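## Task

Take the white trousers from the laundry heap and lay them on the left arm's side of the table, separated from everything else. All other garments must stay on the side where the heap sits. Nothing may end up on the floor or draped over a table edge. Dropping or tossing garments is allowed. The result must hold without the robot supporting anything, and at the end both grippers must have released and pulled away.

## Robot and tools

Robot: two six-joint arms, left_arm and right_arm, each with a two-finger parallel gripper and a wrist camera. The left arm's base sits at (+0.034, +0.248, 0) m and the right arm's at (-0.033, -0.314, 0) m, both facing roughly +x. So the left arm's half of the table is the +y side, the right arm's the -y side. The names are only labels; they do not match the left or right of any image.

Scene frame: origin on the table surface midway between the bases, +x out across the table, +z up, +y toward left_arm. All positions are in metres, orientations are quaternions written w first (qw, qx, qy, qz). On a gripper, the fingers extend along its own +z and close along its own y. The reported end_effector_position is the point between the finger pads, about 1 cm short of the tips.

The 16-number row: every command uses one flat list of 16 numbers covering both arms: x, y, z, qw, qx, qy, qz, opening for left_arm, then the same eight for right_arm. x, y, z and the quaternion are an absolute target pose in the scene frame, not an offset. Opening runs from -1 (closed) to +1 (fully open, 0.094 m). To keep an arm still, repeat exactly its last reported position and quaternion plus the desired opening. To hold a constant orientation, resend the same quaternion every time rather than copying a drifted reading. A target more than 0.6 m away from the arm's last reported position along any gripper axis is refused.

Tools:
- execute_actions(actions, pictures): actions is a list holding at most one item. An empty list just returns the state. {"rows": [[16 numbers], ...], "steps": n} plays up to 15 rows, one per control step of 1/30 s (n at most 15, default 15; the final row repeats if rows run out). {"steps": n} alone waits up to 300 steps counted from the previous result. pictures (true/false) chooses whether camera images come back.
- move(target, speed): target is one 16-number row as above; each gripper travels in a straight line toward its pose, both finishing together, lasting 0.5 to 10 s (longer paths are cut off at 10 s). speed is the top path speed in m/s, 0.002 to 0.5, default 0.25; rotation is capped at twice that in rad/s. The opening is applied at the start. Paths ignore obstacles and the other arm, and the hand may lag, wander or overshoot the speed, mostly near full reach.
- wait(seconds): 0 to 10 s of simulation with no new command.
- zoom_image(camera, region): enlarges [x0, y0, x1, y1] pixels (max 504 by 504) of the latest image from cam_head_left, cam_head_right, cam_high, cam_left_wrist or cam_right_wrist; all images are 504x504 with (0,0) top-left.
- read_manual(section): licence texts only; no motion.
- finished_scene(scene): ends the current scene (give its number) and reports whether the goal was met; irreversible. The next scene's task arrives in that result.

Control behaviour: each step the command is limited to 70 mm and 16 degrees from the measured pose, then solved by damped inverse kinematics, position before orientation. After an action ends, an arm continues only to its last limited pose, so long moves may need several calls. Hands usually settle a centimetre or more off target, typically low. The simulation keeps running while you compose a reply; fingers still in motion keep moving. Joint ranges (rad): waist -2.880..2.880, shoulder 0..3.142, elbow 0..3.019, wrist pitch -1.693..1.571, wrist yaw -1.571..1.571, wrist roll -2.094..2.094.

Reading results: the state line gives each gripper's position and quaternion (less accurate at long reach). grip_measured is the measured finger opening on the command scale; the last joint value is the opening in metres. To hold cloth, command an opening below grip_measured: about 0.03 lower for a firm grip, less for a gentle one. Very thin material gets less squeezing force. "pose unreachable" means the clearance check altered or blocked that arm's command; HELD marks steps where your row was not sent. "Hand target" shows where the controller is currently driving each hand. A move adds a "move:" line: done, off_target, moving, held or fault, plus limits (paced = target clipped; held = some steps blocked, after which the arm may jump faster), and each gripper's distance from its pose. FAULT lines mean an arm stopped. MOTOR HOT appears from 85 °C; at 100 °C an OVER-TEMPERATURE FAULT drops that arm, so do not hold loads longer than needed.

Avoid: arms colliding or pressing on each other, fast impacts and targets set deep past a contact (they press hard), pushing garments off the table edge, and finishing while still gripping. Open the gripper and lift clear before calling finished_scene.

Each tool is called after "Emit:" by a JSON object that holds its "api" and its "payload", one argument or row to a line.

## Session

Emit:
{"api": "execute_actions", "payload": {
  "actions": []
}}

Scene clock: 0.00 s of 6000.00 s.
left_arm: end_effector_position=(+0.5520, +0.2211, +0.4907) grip_measured=+1.000 end_effector_quat_wxyz=(+0.707, +0.010, +0.707, -0.019) | right_arm: end_effector_position=(+0.4802, -0.3211, +0.5112) grip_measured=+1.000 end_effector_quat_wxyz=(+0.719, +0.004, +0.695, -0.010)
Joint positions: left_arm=[ 0.014  1.044  1.041  0.003 -0.014 -0.013  0.094] | right_arm=[-0.009  1.032  1.064  0.002  0.011 -0.009  0.094]
Joint velocities: left_arm=[ 0.015 -0.015 -0.007 -0.017  0.022 -0.022  0.   ] | right_arm=[-0.005 -0.005 -0.007  0.002 -0.037  0.007  0.   ]
Motor temperatures (°C, as the motors report them): left_arm=[27 29 30 25 26 26] | right_arm=[26 30 32 26 28 28]
Hand target (left_arm): +0.551, +0.221, +0.512; +0.720, +0.009, +0.694, -0.020
Hand target (right_arm): +0.478, -0.321, +0.533; +0.732, +0.004, +0.681, -0.011

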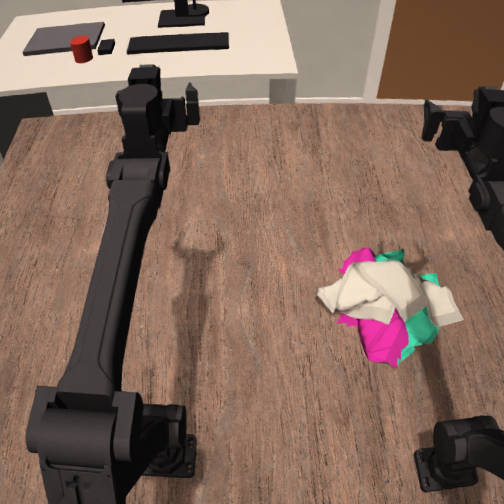

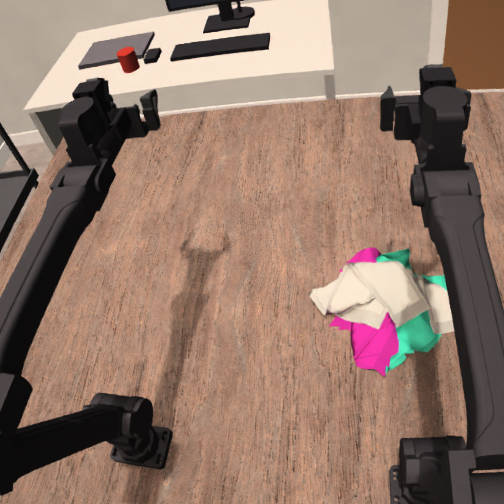

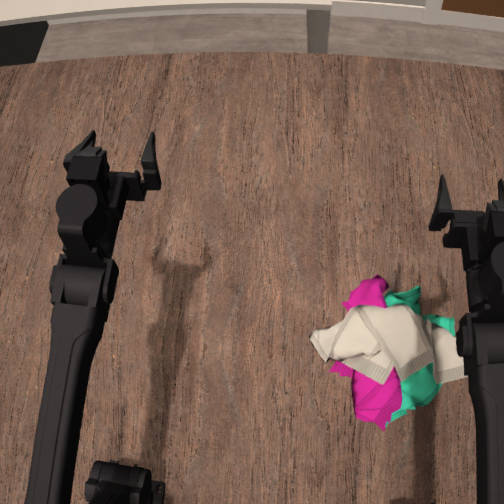

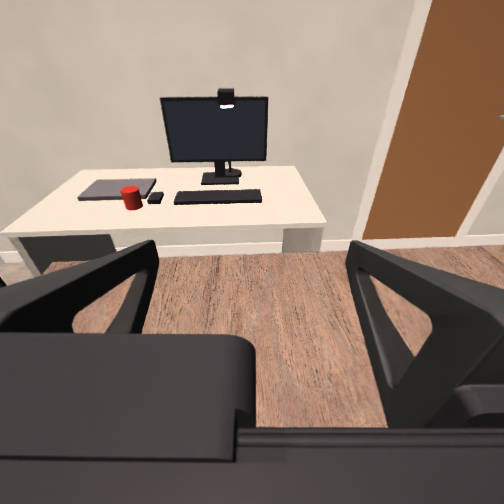

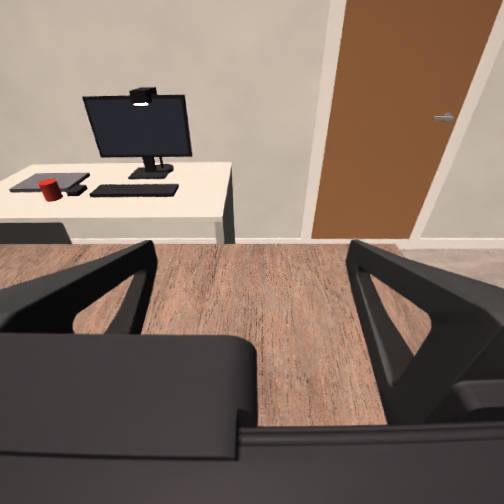

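Emit:
{"api": "zoom_image", "payload": {
  "camera": "cam_high",
  "region": [290, 250, 504, 450]
}}

Region (290, 250, 504, 450) of cam_high's 504x504 image, scaled by 2.355, with more detail than that image has; it fills the top 471 rows of this view, and the rest is white.

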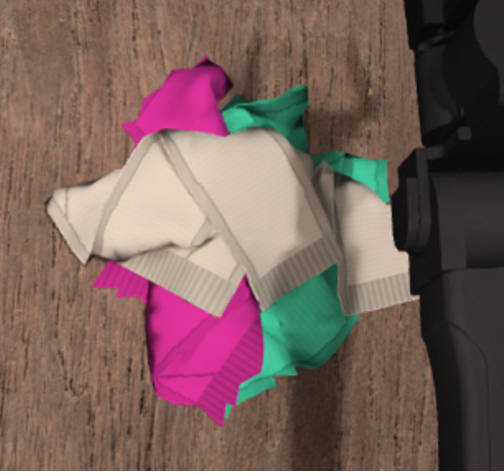

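Emit:
{"api": "move", "payload": {
  "target": [0.30,0.50,0.42,0.658,-0.259,0.658,0.259,1, 0.41,-0.27,0.21,0,-0.707,0.707,0,0.4],
  "speed": 0.35
}}

Scene clock: 33.13 s of 6000.00 s.
left_arm: end_effector_position=(+0.2991, +0.4947, +0.4142) grip_measured=+1.000 end_effector_quat_wxyz=(+0.657, -0.263, +0.660, +0.251) | right_arm: end_effector_position=(+0.4103, -0.2707, +0.1861) grip_measured=+0.403 end_effector_quat_wxyz=(+0.011, +0.708, -0.706, -0.011)
Joint positions: left_arm=[ 0.83   0.554  0.631 -0.087  0.018 -0.013  0.094] | right_arm=[ 0.097  1.545  1.336 -1.395 -0.003 -1.477  0.066]
Joint velocities: left_arm=[ 0.005 -0.005 -0.002 -0.017  0.037  0.007  0.   ] | right_arm=[ 0.005 -0.015  0.007  0.012 -0.007 -0.007 -0.001]
Motor temperatures (°C, as the motors report them): left_arm=[27 29 36 26 26 26] | right_arm=[26 31 40 27 28 28]
Hand target (left_arm): +0.295, +0.495, +0.419; +0.662, -0.259, +0.654, +0.259
Hand target (right_arm): +0.421, -0.269, +0.204; -0.001, +0.714, -0.700, +0.000
Off the commanded pose (left_arm): 0.008 m, 1 deg.
Off the commanded pose (right_arm): 0.024 m, 2 deg.
After step 90, 26.53 s passed at rest.
move: off_target (right_arm)

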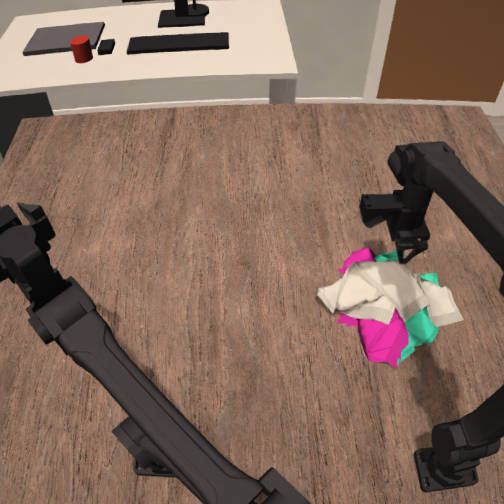

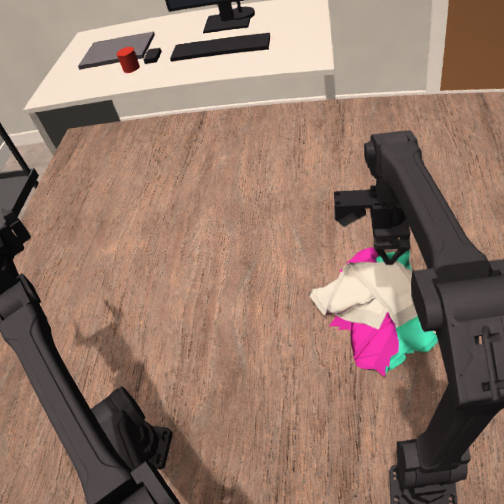

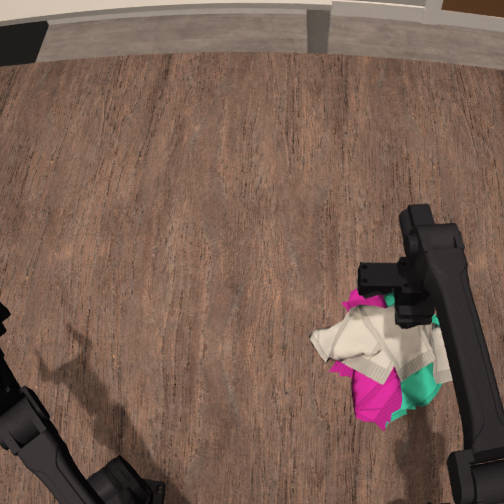

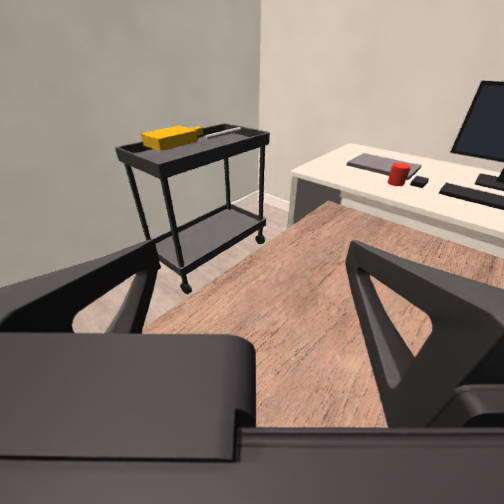

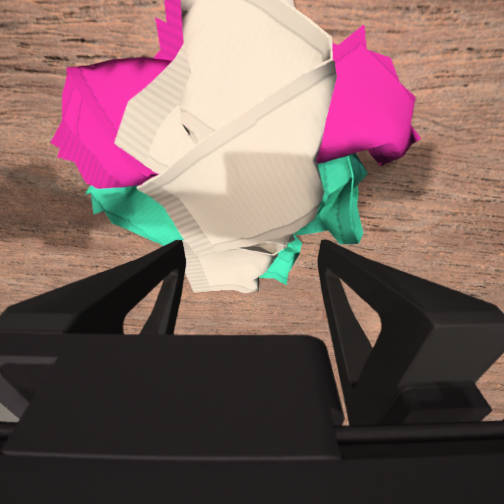

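Emit:
{"api": "move", "payload": {
  "target": [0.2991,0.4947,0.4142,0.657,-0.263,0.660,0.251,1, 0.415,-0.235,0.085,0,-0.284,0.959,0,0.4],
  "speed": 0.2
}}

Scene clock: 49.17 s of 6000.00 s.
left_arm: end_effector_position=(+0.2991, +0.4947, +0.4142) grip_measured=+1.000 end_effector_quat_wxyz=(+0.657, -0.263, +0.660, +0.251) | right_arm: end_effector_position=(+0.4143, -0.2382, +0.0871) grip_measured=+0.403 end_effector_quat_wxyz=(-0.005, -0.287, +0.958, +0.003)
Joint positions: left_arm=[ 0.83   0.554  0.631 -0.087  0.018 -0.013  0.094] | right_arm=[ 0.167  1.637  1.173 -1.117 -0.005 -0.416  0.066]
Joint velocities: left_arm=[-0.005 -0.015  0.002 -0.007  0.037  0.022  0.   ] | right_arm=[ 0.015 -0.005  0.007 -0.012 -0.037 -0.022  0.001]
Motor temperatures (°C, as the motors report them): left_arm=[27 29 35 26 26 26] | right_arm=[26 32 40 26 28 28]
Hand target (left_arm): +0.299, +0.495, +0.414; +0.657, -0.263, +0.660, +0.251
Hand target (right_arm): +0.419, -0.234, +0.085; +0.001, -0.284, +0.959, +0.001
Off the commanded pose (left_arm): 0.000 m, 0 deg.
Off the commanded pose (right_arm): 0.004 m, 1 deg.
After step 90, 10.00 s passed at rest.
move: done

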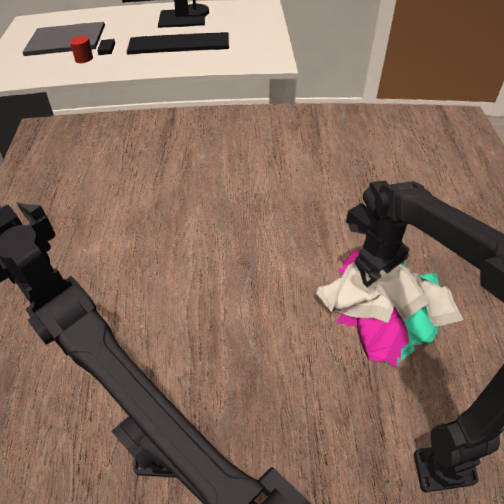

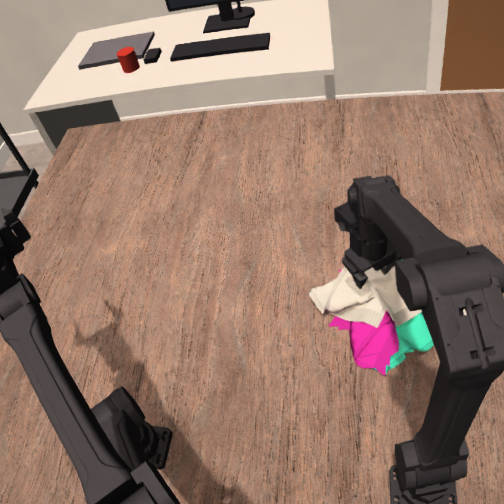

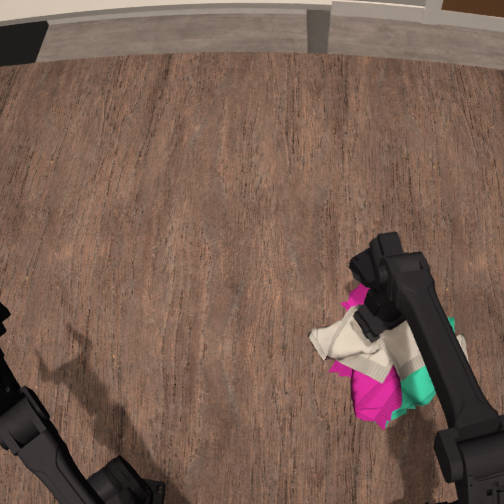

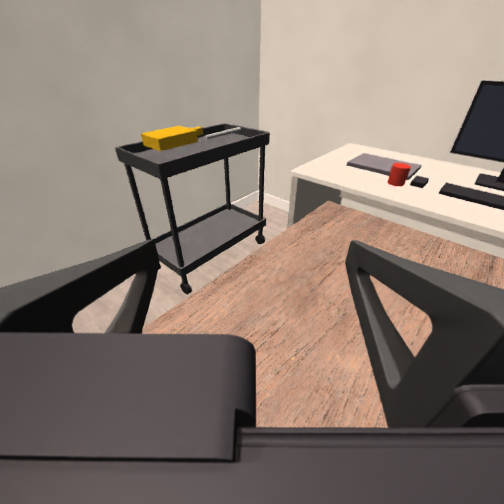

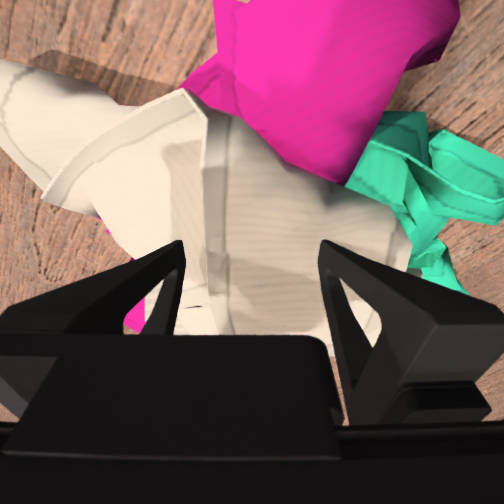

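Emit:
{"api": "move", "payload": {
  "target": [0.2991,0.4947,0.4142,0.657,-0.263,0.660,0.251,1, 0.408,-0.222,0.055,0,-0.284,0.959,0,0.4],
  "speed": 0.08
}}

Scene clock: 56.67 s of 6000.00 s.
left_arm: end_effector_position=(+0.2991, +0.4947, +0.4142) grip_measured=+1.000 end_effector_quat_wxyz=(+0.657, -0.263, +0.660, +0.251) | right_arm: end_effector_position=(+0.4064, -0.2236, +0.0596) grip_measured=+0.403 end_effector_quat_wxyz=(-0.002, -0.289, +0.957, +0.002)
Joint positions: left_arm=[ 0.83   0.554  0.631 -0.087  0.018 -0.013  0.094] | right_arm=[ 0.203  1.657  1.117 -1.034 -0.003 -0.384  0.066]
Joint velocities: left_arm=[-0.015 -0.005  0.007  0.017 -0.037 -0.007  0.   ] | right_arm=[-0.005 -0.015  0.017 -0.012  0.037 -0.007 -0.001]
Motor temperatures (°C, as the motors report them): left_arm=[27 29 35 26 26 26] | right_arm=[26 32 39 26 28 28]
Hand target (left_arm): +0.299, +0.495, +0.414; +0.657, -0.263, +0.660, +0.251
Hand target (right_arm): +0.409, -0.222, +0.055; +0.000, -0.284, +0.959, +0.001
Off the commanded pose (left_arm): 0.000 m, 0 deg.
Off the commanded pose (right_arm): 0.005 m, 1 deg.
After step 90, 3.70 s passed at rest.
move: done

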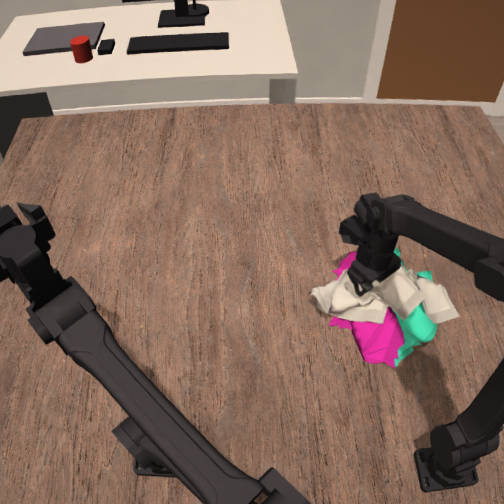

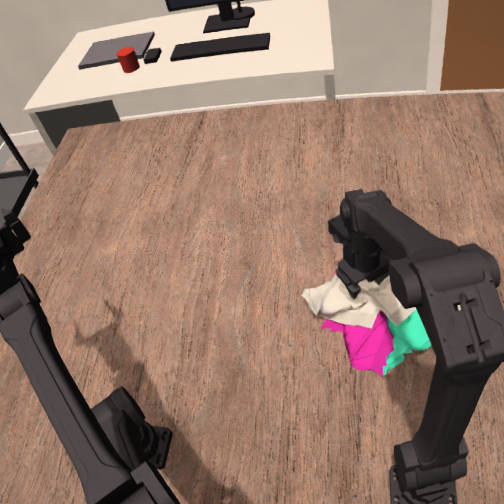

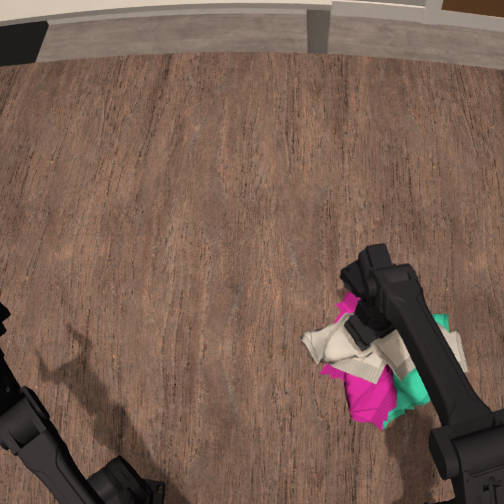

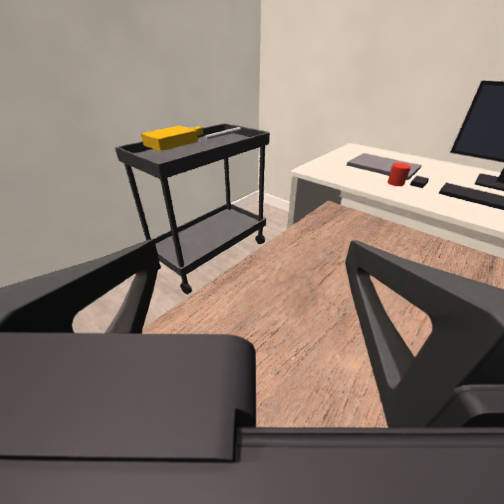

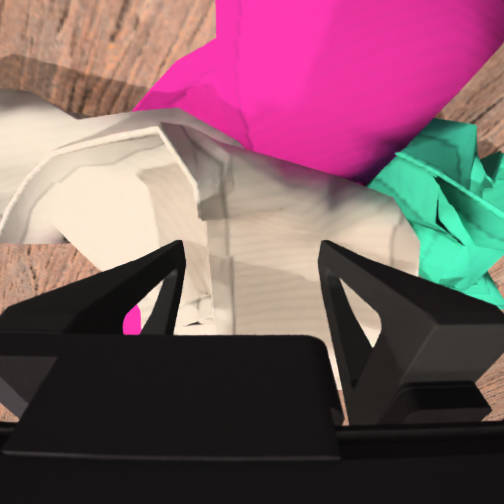

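Emit:
{"api": "move", "payload": {
  "target": [0.2991,0.4947,0.4142,0.657,-0.263,0.660,0.251,1, 0.408,-0.222,0.055,0,-0.284,0.959,0,-1],
  "speed": 0.08
}}

Scene clock: 60.70 s of 6000.00 s.
left_arm: end_effector_position=(+0.2991, +0.4947, +0.4142) grip_measured=+1.000 end_effector_quat_wxyz=(+0.657, -0.263, +0.660, +0.251) | right_arm: end_effector_position=(+0.4054, -0.2238, +0.0589) grip_measured=-0.974 end_effector_quat_wxyz=(-0.003, -0.288, +0.958, +0.002)
Joint positions: left_arm=[ 0.83   0.554  0.631 -0.087  0.018 -0.013  0.094] | right_arm=[ 0.203  1.657  1.115 -1.034 -0.003 -0.382  0.001]
Joint velocities: left_arm=[-0.005  0.005  0.002 -0.012 -0.051  0.022  0.   ] | right_arm=[ 0.005 -0.005 -0.007 -0.012 -0.007  0.051 -0.001]
Motor temperatures (°C, as the motors report them): left_arm=[27 29 35 26 26 26] | right_arm=[26 32 38 26 28 28]
Hand target (left_arm): +0.299, +0.495, +0.414; +0.657, -0.263, +0.660, +0.251
Hand target (right_arm): +0.408, -0.222, +0.055; +0.000, -0.284, +0.959, +0.000
Off the commanded pose (left_arm): 0.000 m, 0 deg.
Off the commanded pose (right_arm): 0.005 m, 1 deg.
After step 90, 0.33 s passed at rest.
move: done

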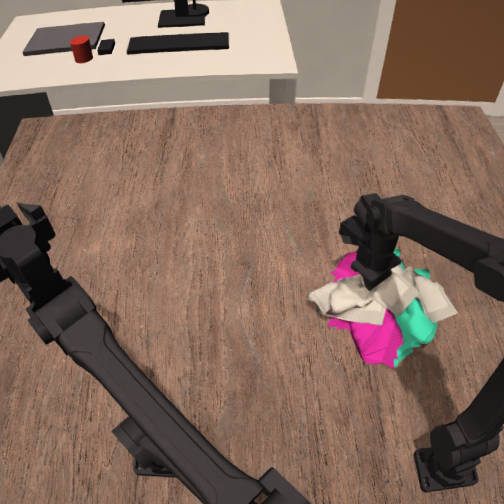

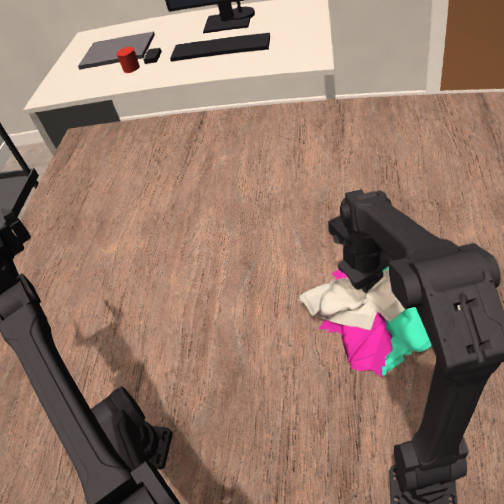

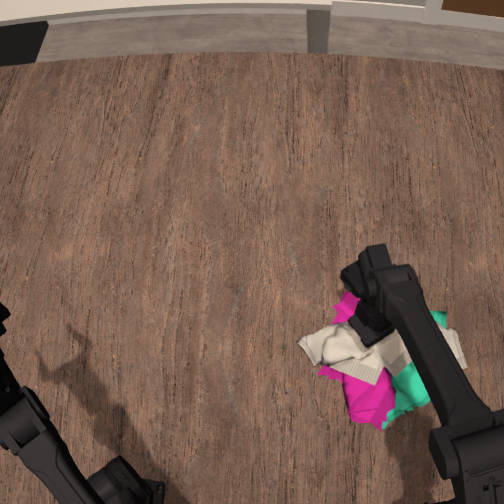

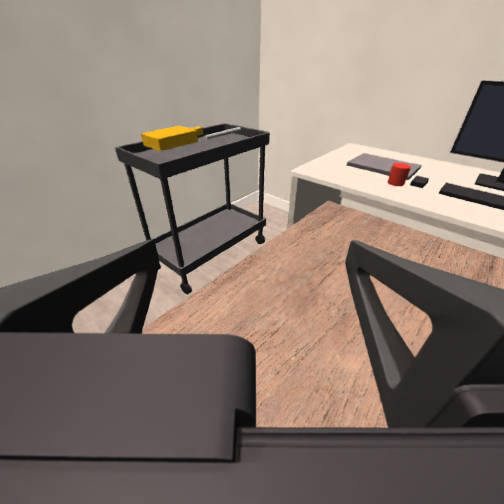

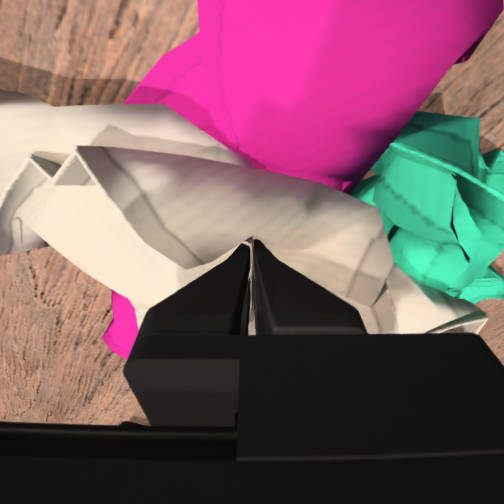

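Emit:
{"api": "move", "payload": {
  "target": [0.2991,0.4947,0.4142,0.657,-0.263,0.660,0.251,1, 0.44,-0.24,0.58,0.367,-0.262,0.886,-0.109,-1],
  "speed": 0.17
}}

Scene clock: 71.43 s of 6000.00 s.
left_arm: end_effector_position=(+0.2991, +0.4947, +0.4142) grip_measured=+1.000 end_effector_quat_wxyz=(+0.657, -0.263, +0.660, +0.251) | right_arm: end_effector_position=(+0.4264, -0.2467, +0.5674) grip_measured=-0.975 end_effector_quat_wxyz=(+0.355, -0.251, +0.894, -0.109)
Joint positions: left_arm=[ 0.83   0.554  0.631 -0.087  0.018 -0.013  0.094] | right_arm=[ 0.204  1.322  1.975 -1.476  0.157 -0.406  0.001]
Joint velocities: left_arm=[-0.005 -0.005 -0.007  0.012  0.007 -0.066  0.   ] | right_arm=[-0.005 -0.015 -0.007 -0.022 -0.051  0.037  0.001]
Motor temperatures (°C, as the motors report them): left_arm=[27 29 35 26 26 26] | right_arm=[26 32 38 26 28 28]
Hand target (left_arm): +0.299, +0.495, +0.414; +0.657, -0.263, +0.660, +0.251
Hand target (right_arm): +0.423, -0.244, +0.583; +0.366, -0.258, +0.887, -0.112
Off the commanded pose (left_arm): 0.000 m, 0 deg.
Off the commanded pose (right_arm): 0.020 m, 2 deg.
After step 90, 3.97 s passed at rest.
move: off_target (right_arm)

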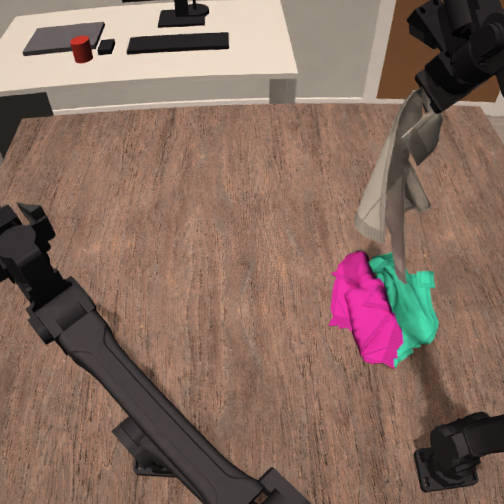

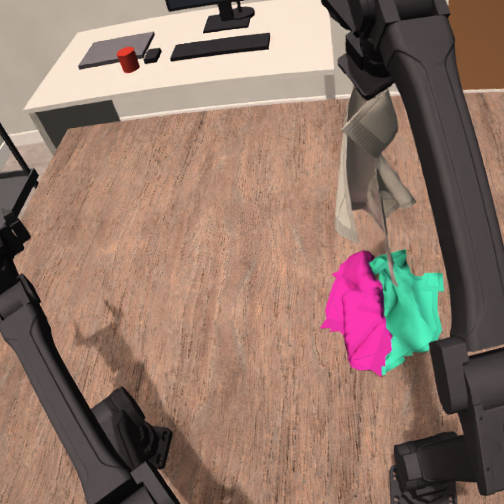

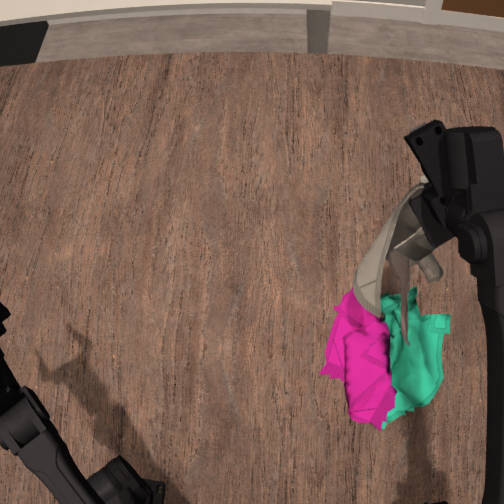

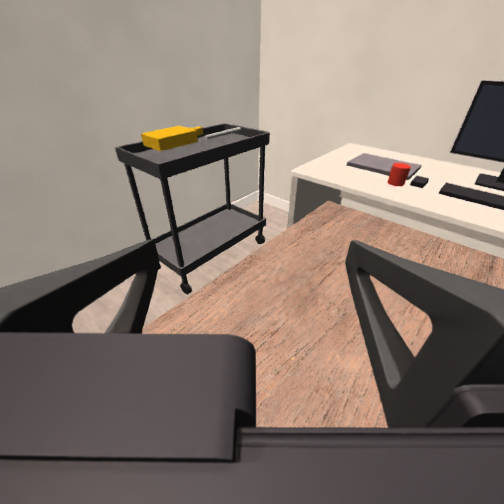

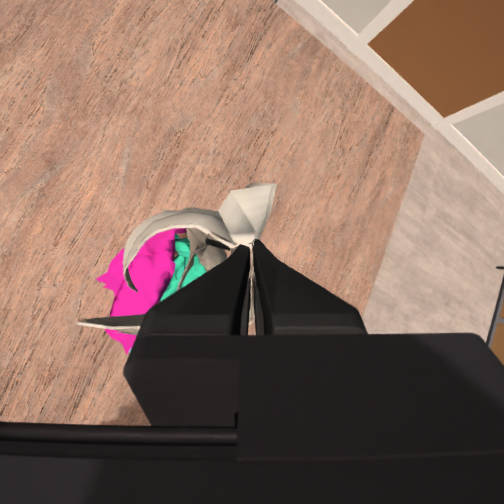

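Emit:
{"api": "zoom_image", "payload": {
  "camera": "cam_head_left",
  "region": [320, 70, 480, 300]
}}

Region (320, 70, 480, 300) of cam_head_left's 504x504 image, scaled by 2.191, with more detail than that image has; it fills the left 351 columns of this view, and the rest is white.

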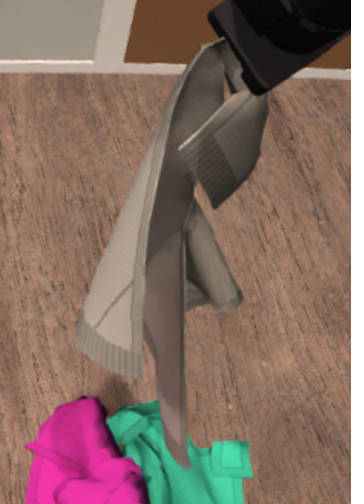

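Emit:
{"api": "move", "payload": {
  "target": [0.2991,0.4947,0.4142,0.657,-0.263,0.660,0.251,1, 0.47,-0.22,0.66,0.480,-0.246,0.830,-0.142,-1],
  "speed": 0.2
}}

Emit:
{"api": "move", "payload": {
  "target": [0.2991,0.4947,0.4142,0.657,-0.263,0.660,0.251,1, 0.46,0.16,0.61,0.499,-0.527,0.687,0.039,-1],
  "speed": 0.2
}}

Scene clock: 91.70 s of 6000.00 s.
left_arm: end_effector_position=(+0.2991, +0.4947, +0.4142) grip_measured=+1.000 end_effector_quat_wxyz=(+0.657, -0.263, +0.660, +0.251) | right_arm: end_effector_position=(+0.4669, -0.2248, +0.6372) grip_measured=-0.975 end_effector_quat_wxyz=(+0.453, -0.244, +0.846, -0.138)
Joint positions: left_arm=[ 0.83   0.554  0.631 -0.087  0.018 -0.013  0.094] | right_arm=[ 0.252  1.403  2.147 -1.343  0.223 -0.427  0.001]
Joint velocities: left_arm=[-0.005 -0.005 -0.007 -0.017 -0.037 -0.066  0.   ] | right_arm=[-0.005  0.005  0.002 -0.017 -0.051  0.022 -0.001]
Motor temperatures (°C, as the motors report them): left_arm=[27 29 36 26 26 26] | right_arm=[26 32 41 26 28 28]
Hand target (left_arm): +0.299, +0.495, +0.414; +0.657, -0.263, +0.660, +0.251
Hand target (right_arm): +0.466, -0.222, +0.661; +0.480, -0.243, +0.831, -0.142
Off the commanded pose (left_arm): 0.000 m, 0 deg.
Off the commanded pose (right_arm): 0.024 m, 4 deg.
move: off_target (right_arm)

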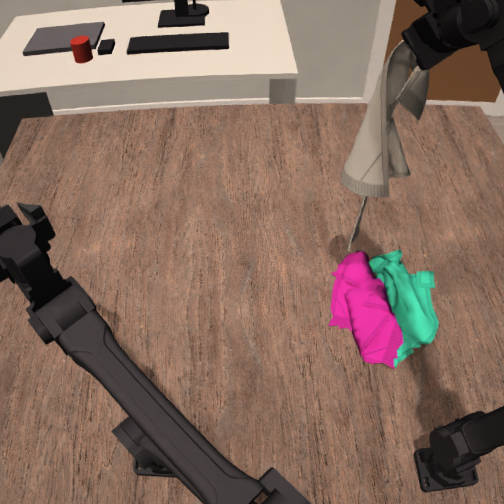

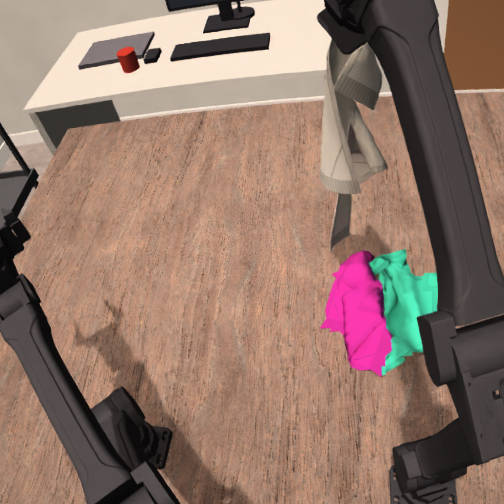

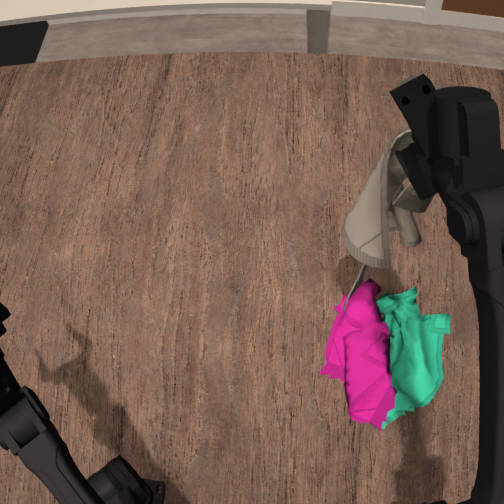

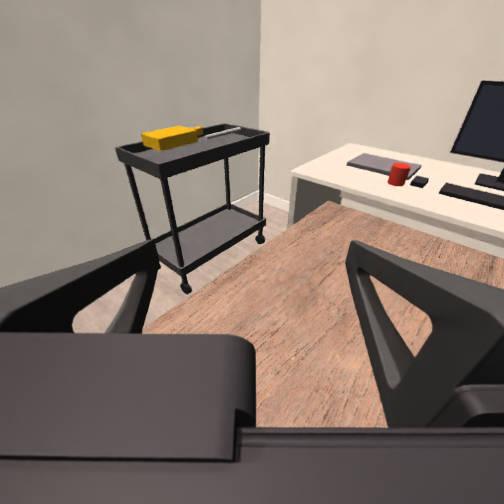

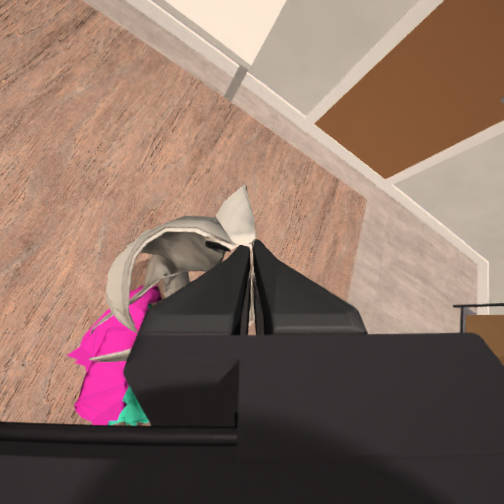

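Scene clock: 94.47 s of 6000.00 s.
left_arm: end_effector_position=(+0.2991, +0.4947, +0.4142) grip_measured=+1.000 end_effector_quat_wxyz=(+0.657, -0.263, +0.660, +0.251) | right_arm: end_effector_position=(+0.4721, +0.1623, +0.5902) grip_measured=-0.975 end_effector_quat_wxyz=(+0.489, -0.523, +0.697, +0.046)
Joint positions: left_arm=[ 0.83   0.554  0.631 -0.087  0.018 -0.013  0.094] | right_arm=[ 0.762  1.835  2.513 -1.222  0.02  -0.538  0.001]
Joint velocities: left_arm=[-0.005 -0.005  0.017  0.012 -0.081  0.007  0.   ] | right_arm=[ 0.005 -0.005 -0.007 -0.012 -0.022  0.022  0.   ]
Motor temperatures (°C, as the motors report them): left_arm=[27 29 36 26 26 26] | right_arm=[26 32 41 26 28 28]
Hand target (left_arm): +0.299, +0.495, +0.414; +0.657, -0.263, +0.660, +0.251
Hand target (right_arm): +0.466, +0.156, +0.612; +0.504, -0.522, +0.687, +0.046
Off the commanded pose (left_arm): 0.000 m, 0 deg.
Off the commanded pose (right_arm): 0.023 m, 2 deg.
move: off_target (right_arm)

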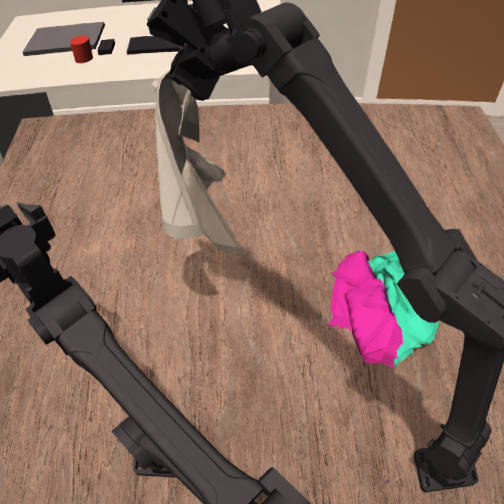

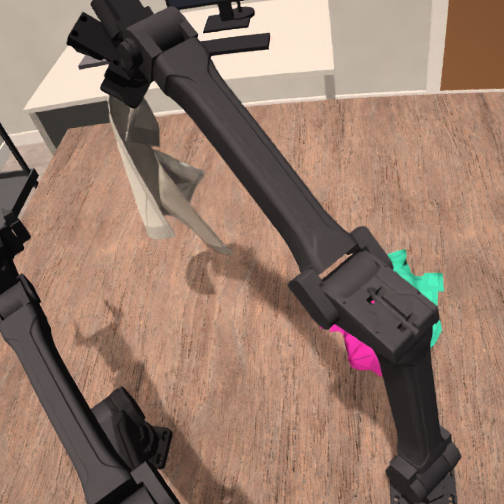

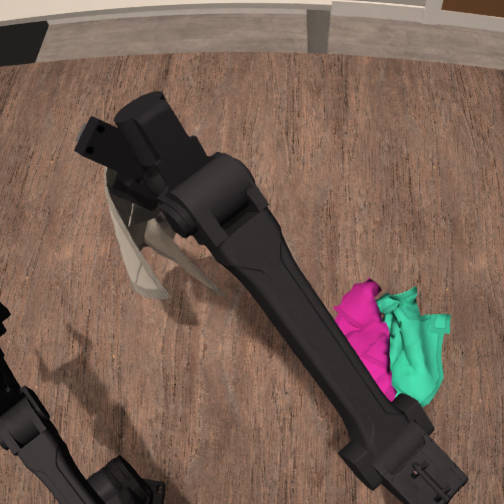

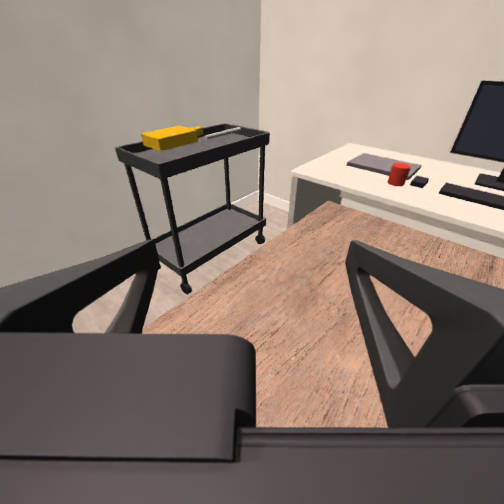

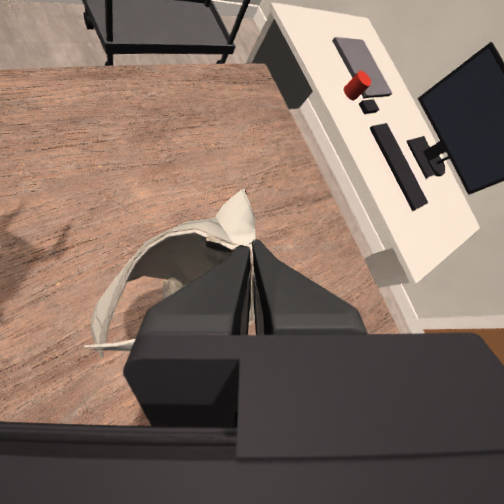

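Emit:
{"api": "move", "payload": {
  "target": [0.2991,0.4947,0.4142,0.657,-0.263,0.660,0.251,1, 0.50,0.31,0.15,0.380,-0.587,0.713,0.043,-1],
  "speed": 0.2
}}

Scene clock: 104.43 s of 6000.00 s.
left_arm: end_effector_position=(+0.2991, +0.4947, +0.4142) grip_measured=+1.000 end_effector_quat_wxyz=(+0.657, -0.263, +0.660, +0.251) | right_arm: end_effector_position=(+0.5044, +0.3052, +0.1195) grip_measured=-0.975 end_effector_quat_wxyz=(+0.349, -0.599, +0.720, +0.038)
Joint positions: left_arm=[ 0.83   0.554  0.631 -0.087  0.018 -0.013  0.094] | right_arm=[ 0.865  2.166  1.898 -0.588  0.042 -0.538  0.001]
Joint velocities: left_arm=[-0.005 -0.005 -0.012 -0.022  0.007 -0.037  0.   ] | right_arm=[-0.005 -0.005 -0.002 -0.002 -0.007 -0.066  0.   ]
Motor temperatures (°C, as the motors report them): left_arm=[27 29 36 26 26 26] | right_arm=[26 33 41 27 28 28]
Hand target (left_arm): +0.299, +0.495, +0.414; +0.657, -0.263, +0.660, +0.251
Hand target (right_arm): +0.509, +0.318, +0.153; +0.381, -0.588, +0.712, +0.045
Off the commanded pose (left_arm): 0.000 m, 0 deg.
Off the commanded pose (right_arm): 0.031 m, 4 deg.
move: off_target (right_arm)

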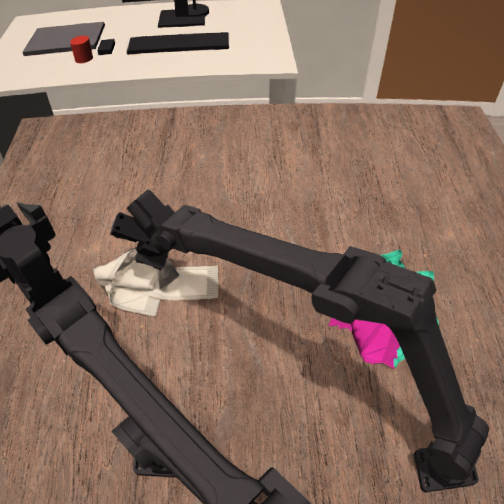

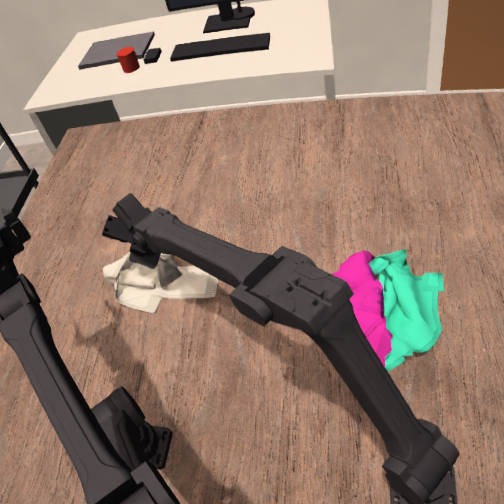

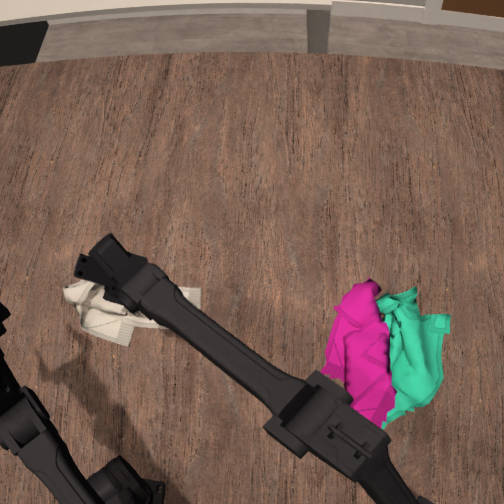

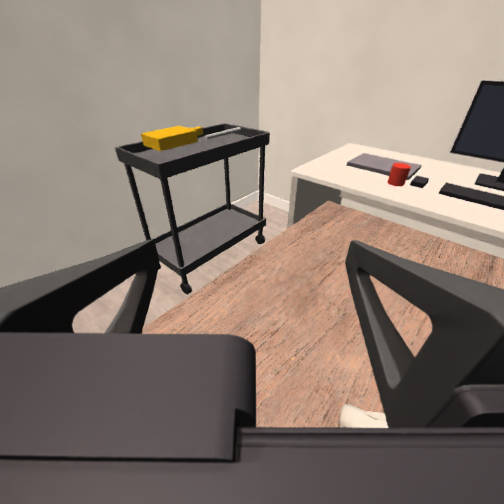

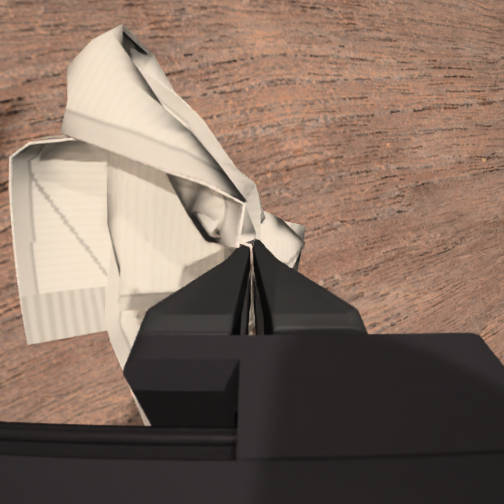

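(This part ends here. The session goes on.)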